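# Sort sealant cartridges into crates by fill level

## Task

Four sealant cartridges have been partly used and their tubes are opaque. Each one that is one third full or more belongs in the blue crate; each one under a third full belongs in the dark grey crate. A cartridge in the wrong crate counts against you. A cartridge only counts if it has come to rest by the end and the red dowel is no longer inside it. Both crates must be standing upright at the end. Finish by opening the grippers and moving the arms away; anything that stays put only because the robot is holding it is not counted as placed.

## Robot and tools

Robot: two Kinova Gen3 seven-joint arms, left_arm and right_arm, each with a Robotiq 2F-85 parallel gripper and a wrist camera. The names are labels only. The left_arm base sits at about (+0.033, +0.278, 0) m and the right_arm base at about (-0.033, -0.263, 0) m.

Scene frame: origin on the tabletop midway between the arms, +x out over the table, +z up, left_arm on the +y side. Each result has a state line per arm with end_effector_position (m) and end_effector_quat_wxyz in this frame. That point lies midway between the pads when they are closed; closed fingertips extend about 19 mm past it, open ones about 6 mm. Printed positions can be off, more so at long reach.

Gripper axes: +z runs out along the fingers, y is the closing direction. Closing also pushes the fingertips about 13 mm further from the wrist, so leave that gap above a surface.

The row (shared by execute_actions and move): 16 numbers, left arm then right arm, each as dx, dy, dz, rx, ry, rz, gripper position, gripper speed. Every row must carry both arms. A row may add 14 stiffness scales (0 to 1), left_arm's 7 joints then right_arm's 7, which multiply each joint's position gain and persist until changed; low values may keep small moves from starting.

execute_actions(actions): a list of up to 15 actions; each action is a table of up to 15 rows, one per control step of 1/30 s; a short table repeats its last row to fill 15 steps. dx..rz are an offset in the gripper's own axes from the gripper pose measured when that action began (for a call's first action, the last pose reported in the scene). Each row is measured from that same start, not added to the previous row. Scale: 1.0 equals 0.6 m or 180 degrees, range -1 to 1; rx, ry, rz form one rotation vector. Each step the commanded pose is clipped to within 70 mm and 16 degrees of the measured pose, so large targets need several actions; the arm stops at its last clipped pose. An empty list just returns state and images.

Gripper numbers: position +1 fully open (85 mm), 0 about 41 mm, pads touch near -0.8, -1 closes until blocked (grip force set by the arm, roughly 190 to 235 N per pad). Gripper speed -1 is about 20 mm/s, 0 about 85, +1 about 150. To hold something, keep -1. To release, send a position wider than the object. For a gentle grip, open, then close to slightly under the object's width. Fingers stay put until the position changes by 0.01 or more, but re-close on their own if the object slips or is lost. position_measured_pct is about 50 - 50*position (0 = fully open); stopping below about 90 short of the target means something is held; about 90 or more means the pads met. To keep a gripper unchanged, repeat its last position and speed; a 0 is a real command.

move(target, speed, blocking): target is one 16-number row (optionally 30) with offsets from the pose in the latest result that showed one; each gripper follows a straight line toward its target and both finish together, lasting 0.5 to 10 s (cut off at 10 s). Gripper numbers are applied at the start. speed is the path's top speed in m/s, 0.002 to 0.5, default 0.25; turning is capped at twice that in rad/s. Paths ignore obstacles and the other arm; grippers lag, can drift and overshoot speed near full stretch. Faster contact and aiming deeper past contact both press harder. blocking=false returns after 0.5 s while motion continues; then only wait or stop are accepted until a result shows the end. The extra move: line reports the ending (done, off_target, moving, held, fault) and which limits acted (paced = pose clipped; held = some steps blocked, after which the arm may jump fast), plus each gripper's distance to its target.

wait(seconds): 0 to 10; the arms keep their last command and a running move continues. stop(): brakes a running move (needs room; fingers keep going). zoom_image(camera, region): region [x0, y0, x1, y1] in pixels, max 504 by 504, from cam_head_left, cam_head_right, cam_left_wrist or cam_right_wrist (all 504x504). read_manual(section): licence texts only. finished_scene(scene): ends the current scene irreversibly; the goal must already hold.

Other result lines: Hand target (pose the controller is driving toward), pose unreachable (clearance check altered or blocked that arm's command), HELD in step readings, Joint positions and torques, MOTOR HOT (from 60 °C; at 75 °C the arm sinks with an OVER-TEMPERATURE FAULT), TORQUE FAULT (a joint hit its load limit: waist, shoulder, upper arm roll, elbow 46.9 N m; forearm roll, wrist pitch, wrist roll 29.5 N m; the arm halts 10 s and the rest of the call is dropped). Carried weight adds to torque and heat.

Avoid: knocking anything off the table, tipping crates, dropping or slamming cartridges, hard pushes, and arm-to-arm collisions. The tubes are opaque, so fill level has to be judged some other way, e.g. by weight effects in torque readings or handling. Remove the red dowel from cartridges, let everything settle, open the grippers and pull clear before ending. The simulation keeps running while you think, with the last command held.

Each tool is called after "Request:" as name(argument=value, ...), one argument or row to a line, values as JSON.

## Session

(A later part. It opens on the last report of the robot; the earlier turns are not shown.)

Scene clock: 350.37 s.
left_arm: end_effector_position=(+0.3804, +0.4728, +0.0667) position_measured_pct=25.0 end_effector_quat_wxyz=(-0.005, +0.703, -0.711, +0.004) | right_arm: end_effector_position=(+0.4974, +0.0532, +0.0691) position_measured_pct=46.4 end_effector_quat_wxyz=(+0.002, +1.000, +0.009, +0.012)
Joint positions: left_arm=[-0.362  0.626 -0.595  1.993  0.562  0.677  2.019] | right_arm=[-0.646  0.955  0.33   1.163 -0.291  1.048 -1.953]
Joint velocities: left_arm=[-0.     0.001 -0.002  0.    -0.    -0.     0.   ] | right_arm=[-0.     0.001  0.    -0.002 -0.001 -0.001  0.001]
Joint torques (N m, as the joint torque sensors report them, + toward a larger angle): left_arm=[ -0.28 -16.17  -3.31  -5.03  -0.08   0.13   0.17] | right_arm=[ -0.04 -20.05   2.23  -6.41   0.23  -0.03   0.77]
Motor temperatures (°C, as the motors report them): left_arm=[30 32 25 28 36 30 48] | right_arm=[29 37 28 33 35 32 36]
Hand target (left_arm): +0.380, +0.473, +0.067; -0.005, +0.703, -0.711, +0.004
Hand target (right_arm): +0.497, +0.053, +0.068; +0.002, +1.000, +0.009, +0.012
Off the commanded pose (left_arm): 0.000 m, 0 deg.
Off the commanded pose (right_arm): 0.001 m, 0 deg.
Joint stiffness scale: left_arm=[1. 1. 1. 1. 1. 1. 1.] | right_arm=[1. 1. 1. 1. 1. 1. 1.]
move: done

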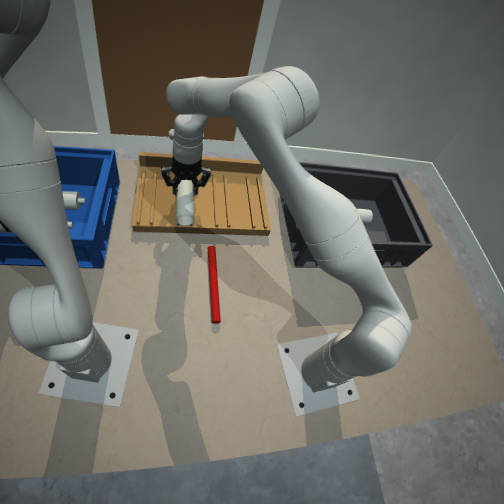

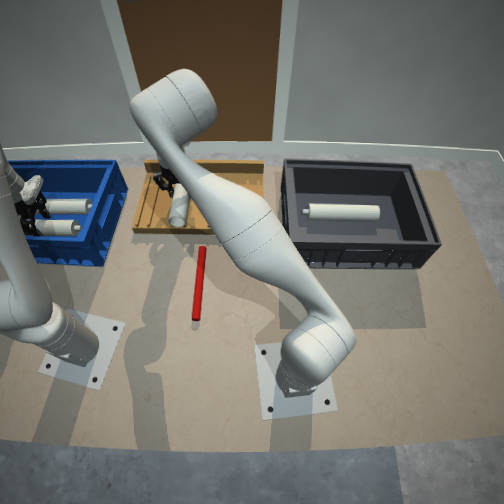

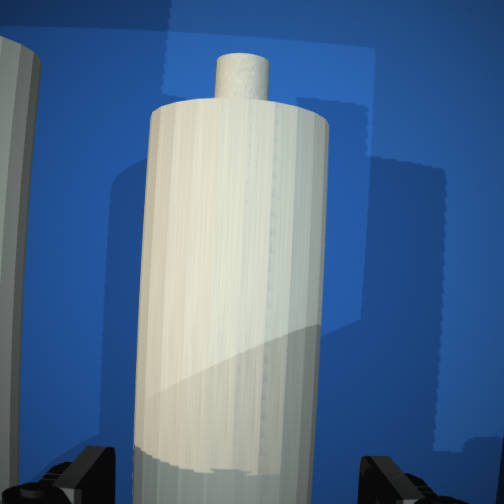

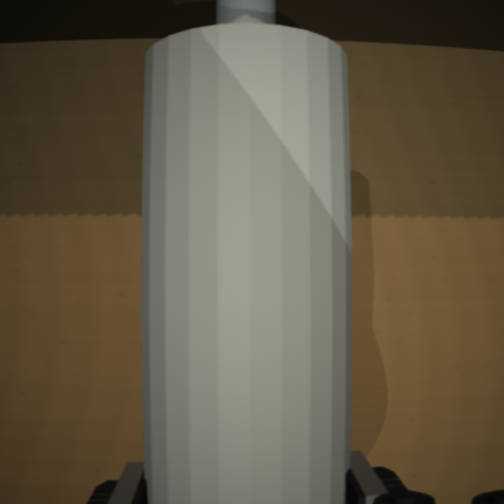

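Request:
move(
  target=[0,0,-0.26,0,0,0,0.5,0.5,0,0,-0.235,0,0,0,-1,0.5],
  speed=0.2,
)

Request:
move(
  target=[0,0,0,0,0,0,0.5,0.5,-0.228,0.805,0,0,0,-0.5,-1,0.5],
  speed=0.3,
)

Scene clock: 357.07 s.
left_arm: end_effector_position=(+0.3804, +0.4705, +0.2199) position_measured_pct=25.0 end_effector_quat_wxyz=(-0.004, +0.702, -0.712, +0.007) | right_arm: end_effector_position=(+0.4936, +0.0551, +0.2070) position_measured_pct=46.4 end_effector_quat_wxyz=(-0.001, +1.000, +0.011, +0.010)
Joint positions: left_arm=[-0.226  0.367 -0.744  1.784  0.292  1.091  2.26 ] | right_arm=[-0.655  0.82   0.383  0.978 -0.275  1.369 -1.978]
Joint velocities: left_arm=[ 0.004 -0.004  0.    -0.001  0.     0.    -0.   ] | right_arm=[-0.001  0.001  0.002  0.002  0.001  0.001 -0.001]
Joint torques (N m, as the joint torque sensors report them, + toward a larger angle): left_arm=[ -0.16 -13.59  -2.49  -7.93  -0.05   0.25   0.22] | right_arm=[  0.62 -22.97   3.15  -8.92   0.15  -0.34   0.11]
Motor temperatures (°C, as the motors report them): left_arm=[30 32 25 28 36 30 48] | right_arm=[29 37 28 33 35 32 36]
Hand target (left_arm): +0.379, +0.472, +0.222; -0.005, +0.703, -0.711, +0.004
Hand target (right_arm): +0.494, +0.054, +0.210; +0.002, +1.000, +0.009, +0.012
Off the commanded pose (left_arm): 0.004 m, 0 deg.
Off the commanded pose (right_arm): 0.003 m, 0 deg.
Joint stiffness scale: left_arm=[1. 1. 1. 1. 1. 1. 1.] | right_arm=[1. 1. 1. 1. 1. 1. 1.]
move: off_target (left_arm)

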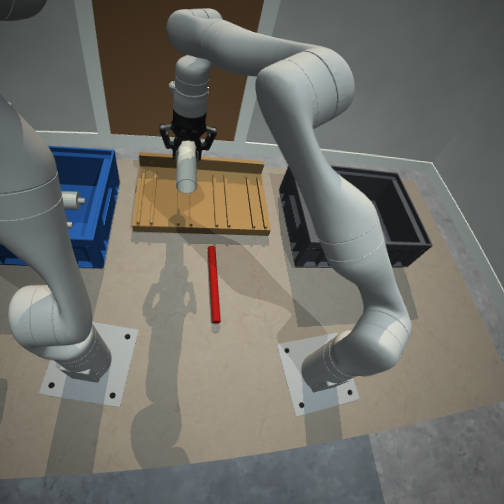

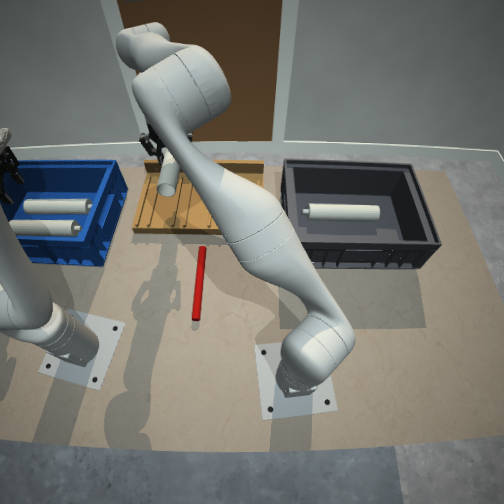

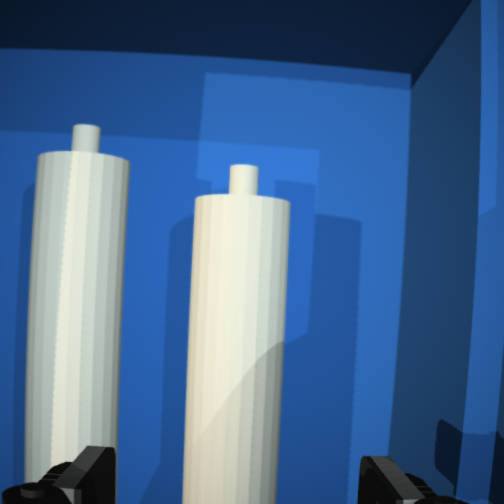

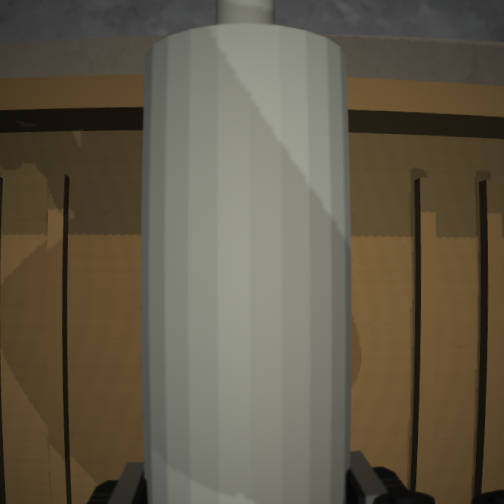

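Scene clock: 360.40 s.
left_arm: end_effector_position=(+0.3804, +0.4705, +0.2199) position_measured_pct=25.0 end_effector_quat_wxyz=(-0.004, +0.702, -0.712, +0.007) | right_arm: end_effector_position=(+0.3675, -0.4339, +0.2054) position_measured_pct=46.4 end_effector_quat_wxyz=(+0.011, +0.700, +0.714, +0.004)
Joint positions: left_arm=[-0.226  0.367 -0.744  1.784  0.292  1.091  2.26 ] | right_arm=[ 0.172  0.397  0.371  1.731 -0.165  1.02   0.526]
Joint velocities: left_arm=[ 0.    -0.001 -0.001  0.     0.    -0.     0.   ] | right_arm=[ 0.007  0.001 -0.    -0.001  0.     0.001  0.002]
Joint torques (N m, as the joint torque sensors report them, + toward a larger angle): left_arm=[ -0.42 -13.77  -2.28  -7.95  -0.08   0.04   0.29] | right_arm=[ -0.15 -14.77   1.55  -7.67  -0.01   0.19   0.45]
Motor temperatures (°C, as the motors report them): left_arm=[30 32 25 28 36 30 48] | right_arm=[29 37 28 33 35 32 36]
Hand target (left_arm): +0.380, +0.471, +0.220; -0.004, +0.702, -0.712, +0.007
Hand target (right_arm): +0.368, -0.432, +0.205; +0.008, +0.700, +0.714, +0.006
Off the commanded pose (left_arm): 0.000 m, 0 deg.
Off the commanded pose (right_arm): 0.004 m, 1 deg.
Joint stiffness scale: left_arm=[1. 1. 1. 1. 1. 1. 1.] | right_arm=[1. 1. 1. 1. 1. 1. 1.]
move: off_target (right_arm)

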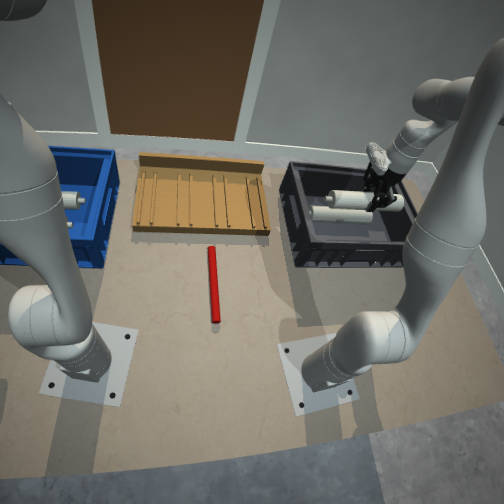

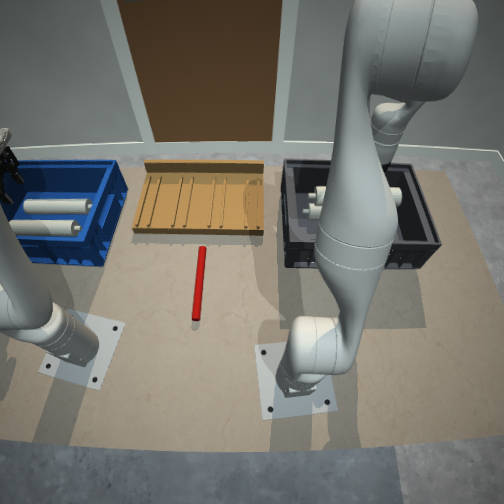

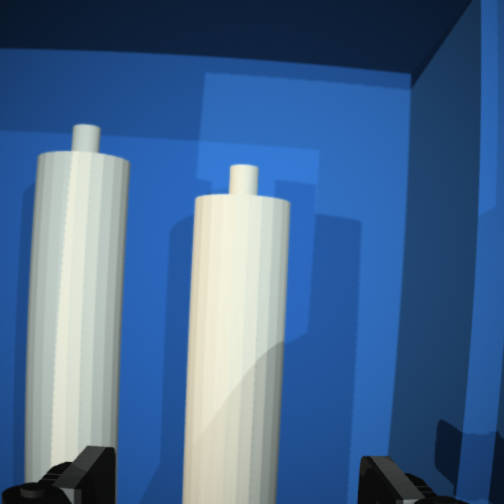

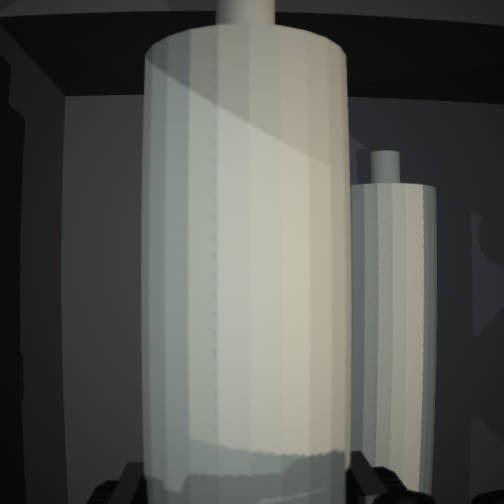

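Request:
move(
  target=[0,0,0,0,0,0,0.5,0.5,0,-0.02,0.237,0,0,0,-1,0.5],
  speed=0.15,
)

Request:
move(
  target=[0,0,0,0,0,0,0.5,0.5,0,0,0,0,0,0,0.5,0.5],
)

Request:
move(
  target=[0,0,0,0,0,0,0.5,0.5,0,0,-0.26,0,0,0,0.5,0.5],
  speed=0.2,
)

Scene clock: 371.13 s.
left_arm: end_effector_position=(+0.3804, +0.4705, +0.2199) position_measured_pct=25.0 end_effector_quat_wxyz=(-0.004, +0.702, -0.712, +0.007) | right_arm: end_effector_position=(+0.3588, -0.4367, +0.0652) position_measured_pct=46.4 end_effector_quat_wxyz=(+0.013, +0.699, +0.715, +0.002)
Joint positions: left_arm=[-0.226  0.367 -0.744  1.784  0.292  1.091  2.26 ] | right_arm=[ 0.255  0.616  0.277  1.93  -0.272  0.605  0.632]
Joint velocities: left_arm=[ 0.001  0.001 -0.     0.     0.     0.     0.   ] | right_arm=[ 0.008  0.005 -0.006  0.     0.001 -0.     0.001]
Joint torques (N m, as the joint torque sensors report them, + toward a larger angle): left_arm=[ -0.27 -13.75  -2.71  -8.    -0.13  -0.15   0.14] | right_arm=[  0.17 -16.56   2.27  -5.13   0.13   0.42   0.14]
Motor temperatures (°C, as the motors report them): left_arm=[30 32 25 28 36 30 48] | right_arm=[29 37 28 33 35 32 36]
Hand target (left_arm): +0.380, +0.470, +0.220; -0.004, +0.702, -0.712, +0.007
Hand target (right_arm): +0.358, -0.436, +0.063; +0.011, +0.700, +0.714, +0.004
Off the commanded pose (left_arm): 0.000 m, 0 deg.
Off the commanded pose (right_arm): 0.003 m, 0 deg.
Joint stiffness scale: left_arm=[1. 1. 1. 1. 1. 1. 1.] | right_arm=[1. 1. 1. 1. 1. 1. 1.]
move: done

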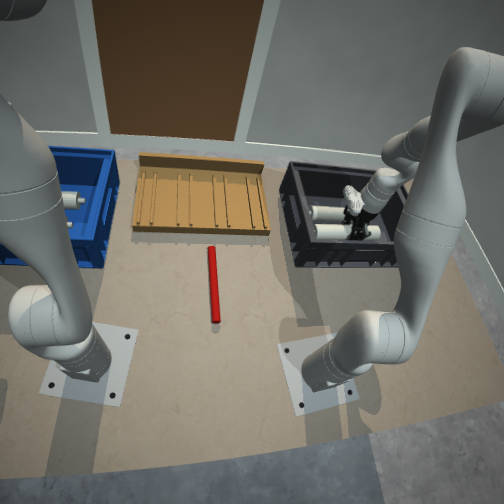

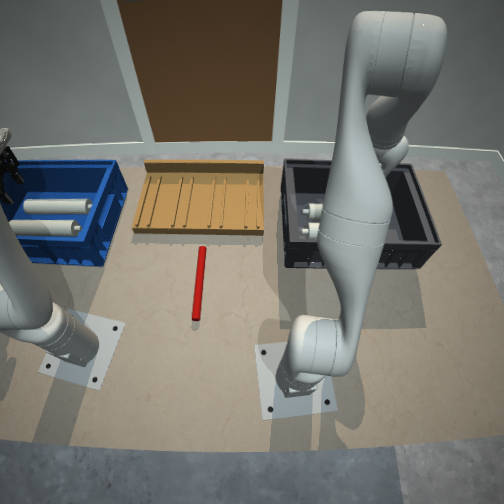

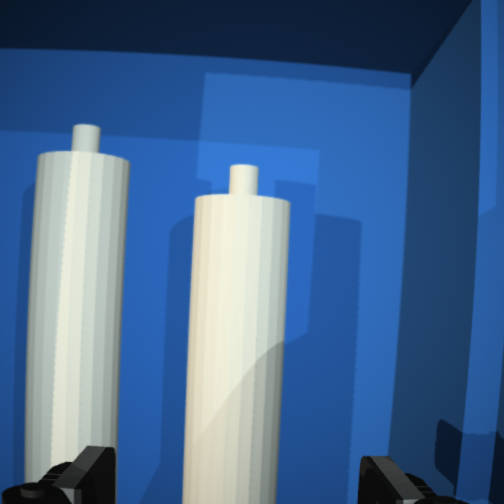

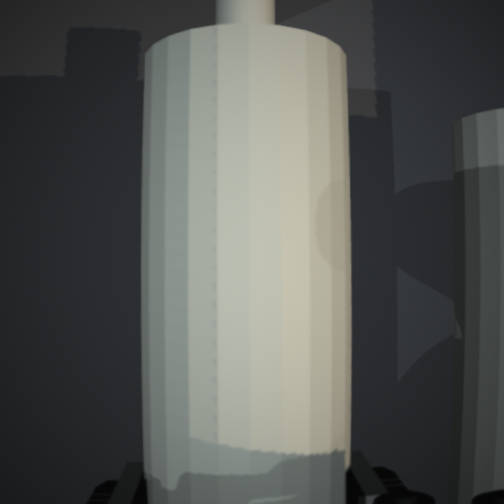

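Scene clock: 371.70 s.
left_arm: end_effector_position=(+0.3804, +0.4705, +0.2199) position_measured_pct=25.0 end_effector_quat_wxyz=(-0.004, +0.702, -0.712, +0.007) | right_arm: end_effector_position=(+0.3588, -0.4367, +0.0651) position_measured_pct=25.0 end_effector_quat_wxyz=(+0.013, +0.699, +0.715, +0.002)
Joint positions: left_arm=[-0.226  0.367 -0.744  1.784  0.292  1.091  2.26 ] | right_arm=[ 0.255  0.616  0.277  1.93  -0.272  0.605  0.632]
Joint velocities: left_arm=[-0.001 -0.001 -0.     0.     0.     0.     0.   ] | right_arm=[-0.    -0.     0.    -0.001  0.001 -0.001  0.001]
Joint torques (N m, as the joint torque sensors report them, + toward a larger angle): left_arm=[ -0.23 -13.55  -2.56  -8.04  -0.08   0.02   0.21] | right_arm=[  0.67 -15.98   2.3   -5.27   0.17   0.31   0.3 ]
Motor temperatures (°C, as the motors report them): left_arm=[30 32 25 28 36 30 48] | right_arm=[29 37 28 33 35 32 36]
Hand target (left_arm): +0.380, +0.470, +0.220; -0.004, +0.702, -0.712, +0.007
Hand target (right_arm): +0.359, -0.437, +0.065; +0.013, +0.699, +0.715, +0.002
Off the commanded pose (left_arm): 0.000 m, 0 deg.
Off the commanded pose (right_arm): 0.000 m, 0 deg.
Joint stiffness scale: left_arm=[1. 1. 1. 1. 1. 1. 1.] | right_arm=[1. 1. 1. 1. 1. 1. 1.]
move: done

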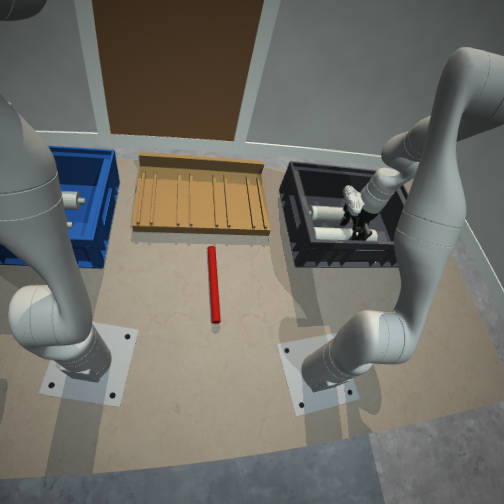

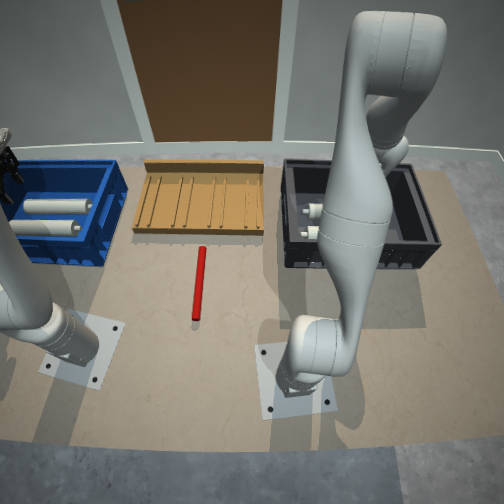

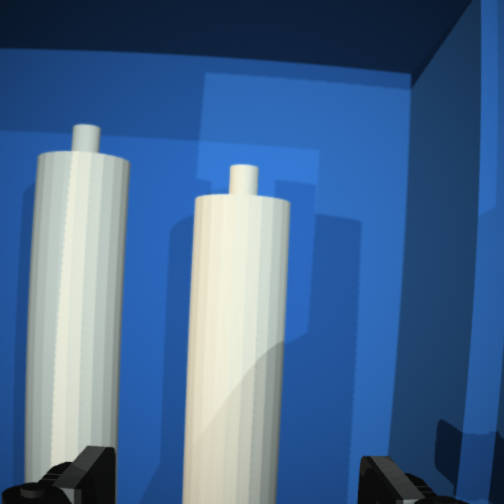

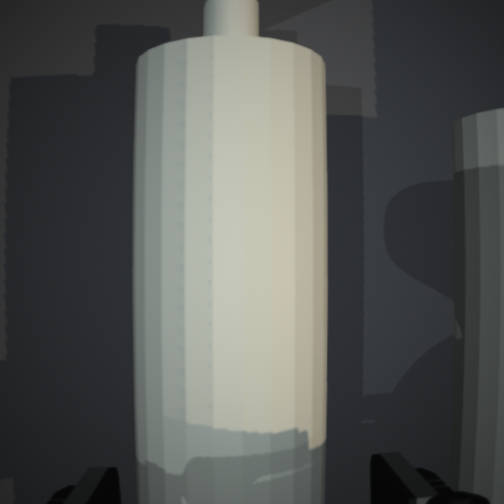

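Scene clock: 373.00 s.
left_arm: end_effector_position=(+0.3804, +0.4705, +0.2199) position_measured_pct=25.0 end_effector_quat_wxyz=(-0.004, +0.702, -0.712, +0.007) | right_arm: end_effector_position=(+0.3566, -0.4324, +0.2188) position_measured_pct=25.0 end_effector_quat_wxyz=(+0.011, +0.699, +0.715, +0.006)
Joint positions: left_arm=[-0.226  0.367 -0.744  1.784  0.292  1.091  2.26 ] | right_arm=[ 0.175  0.357  0.368  1.741 -0.15   1.047  0.524]
Joint velocities: left_arm=[-0.     0.001 -0.001 -0.     0.     0.    -0.   ] | right_arm=[-0.002 -0.003 -0.    -0.001 -0.     0.001 -0.   ]
Joint torques (N m, as the joint torque sensors report them, + toward a larger angle): left_arm=[ -0.1  -13.75  -2.79  -7.99  -0.04   0.11   0.02] | right_arm=[  0.15 -13.74   1.77  -8.05   0.2   -0.06   0.17]
Motor temperatures (°C, as the motors report them): left_arm=[30 32 25 28 36 30 48] | right_arm=[29 37 28 33 35 32 36]
Hand target (left_arm): +0.380, +0.470, +0.220; -0.004, +0.702, -0.712, +0.007
Hand target (right_arm): +0.356, -0.435, +0.221; +0.013, +0.700, +0.714, +0.003
Off the commanded pose (left_arm): 0.000 m, 0 deg.
Off the commanded pose (right_arm): 0.003 m, 0 deg.
Joint stiffness scale: left_arm=[1. 1. 1. 1. 1. 1. 1.] | right_arm=[1. 1. 1. 1. 1. 1. 1.]
move: done

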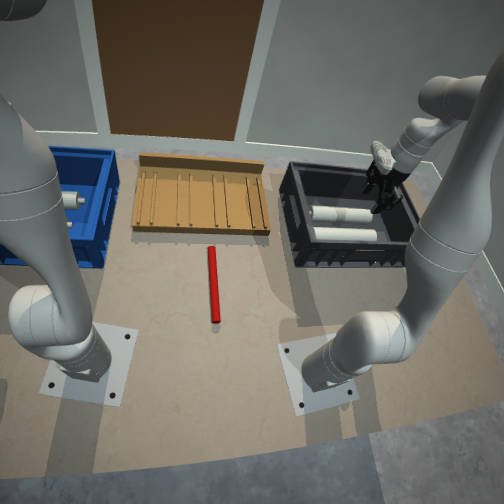

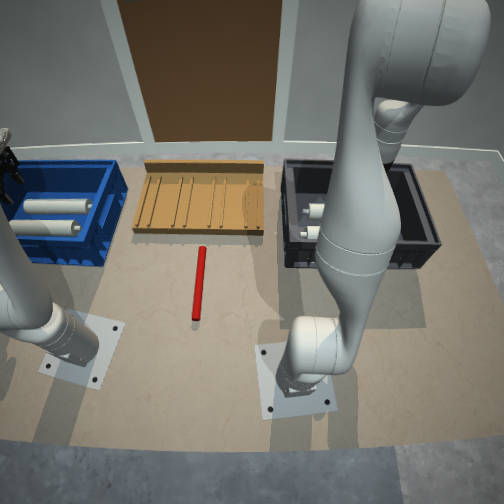

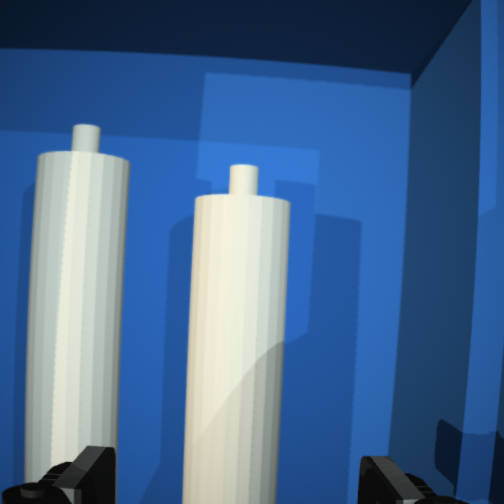

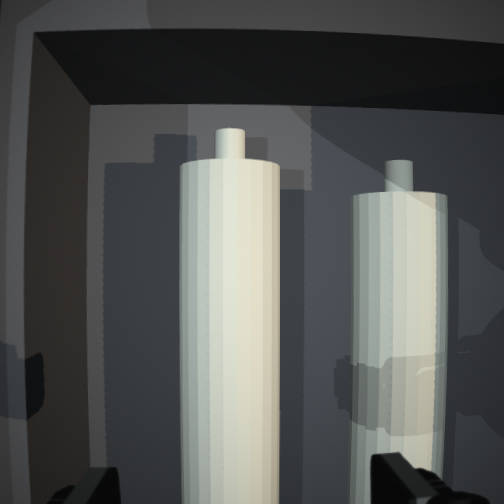

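Request:
wait(
  seconds=1.5,
)

Request:
finished_scene(
  scene=2,
)

Scene clock: 377.00 s.
left_arm: end_effector_position=(+0.3804, +0.4705, +0.2199) position_measured_pct=25.0 end_effector_quat_wxyz=(-0.004, +0.702, -0.712, +0.007) | right_arm: end_effector_position=(+0.3567, -0.4323, +0.2189) position_measured_pct=25.0 end_effector_quat_wxyz=(+0.011, +0.699, +0.715, +0.006)
Joint positions: left_arm=[-0.226  0.367 -0.744  1.784  0.292  1.091  2.26 ] | right_arm=[ 0.175  0.356  0.368  1.741 -0.15   1.047  0.524]
Joint velocities: left_arm=[ 0.     0.001 -0.001 -0.     0.    -0.    -0.001] | right_arm=[-0.    -0.     0.    -0.     0.001 -0.    -0.001]
Joint torques (N m, as the joint torque sensors report them, + toward a larger angle): left_arm=[ -0.31 -13.71  -2.64  -8.05  -0.11   0.11   0.05] | right_arm=[  0.38 -13.77   1.14  -7.36   0.45   0.29   0.39]
Motor temperatures (°C, as the motors report them): left_arm=[30 32 25 28 36 30 48] | right_arm=[29 37 28 33 35 32 36]
Hand target (left_arm): +0.380, +0.470, +0.220; -0.004, +0.702, -0.712, +0.007
Hand target (right_arm): +0.356, -0.435, +0.221; +0.013, +0.700, +0.714, +0.003
Off the commanded pose (left_arm): 0.000 m, 0 deg.
Off the commanded pose (right_arm): 0.003 m, 0 deg.
Joint stiffness scale: left_arm=[1. 1. 1. 1. 1. 1. 1.] | right_arm=[1. 1. 1. 1. 1. 1. 1.]
wait: 1.50 s; at rest from the start

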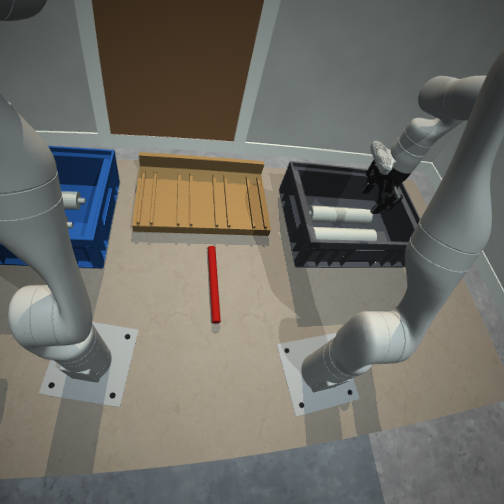

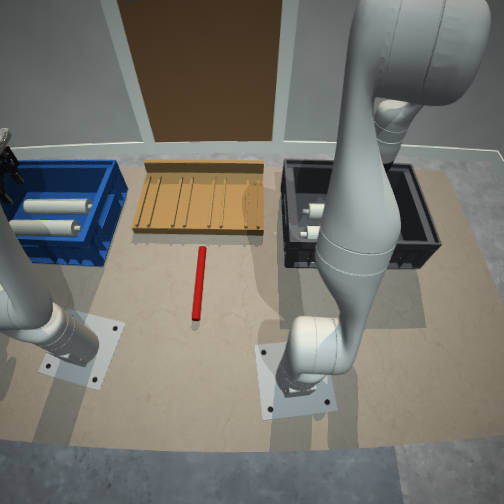

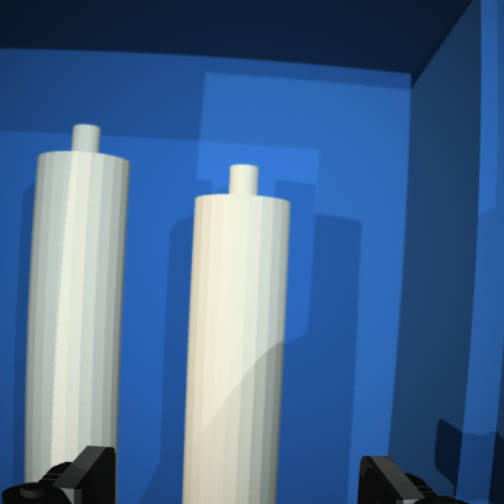

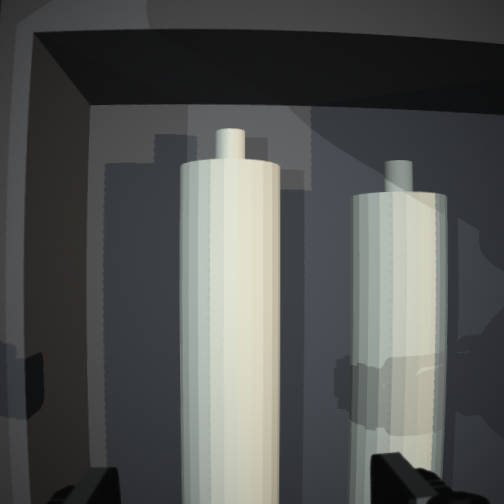

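The scene is finished: the task was done.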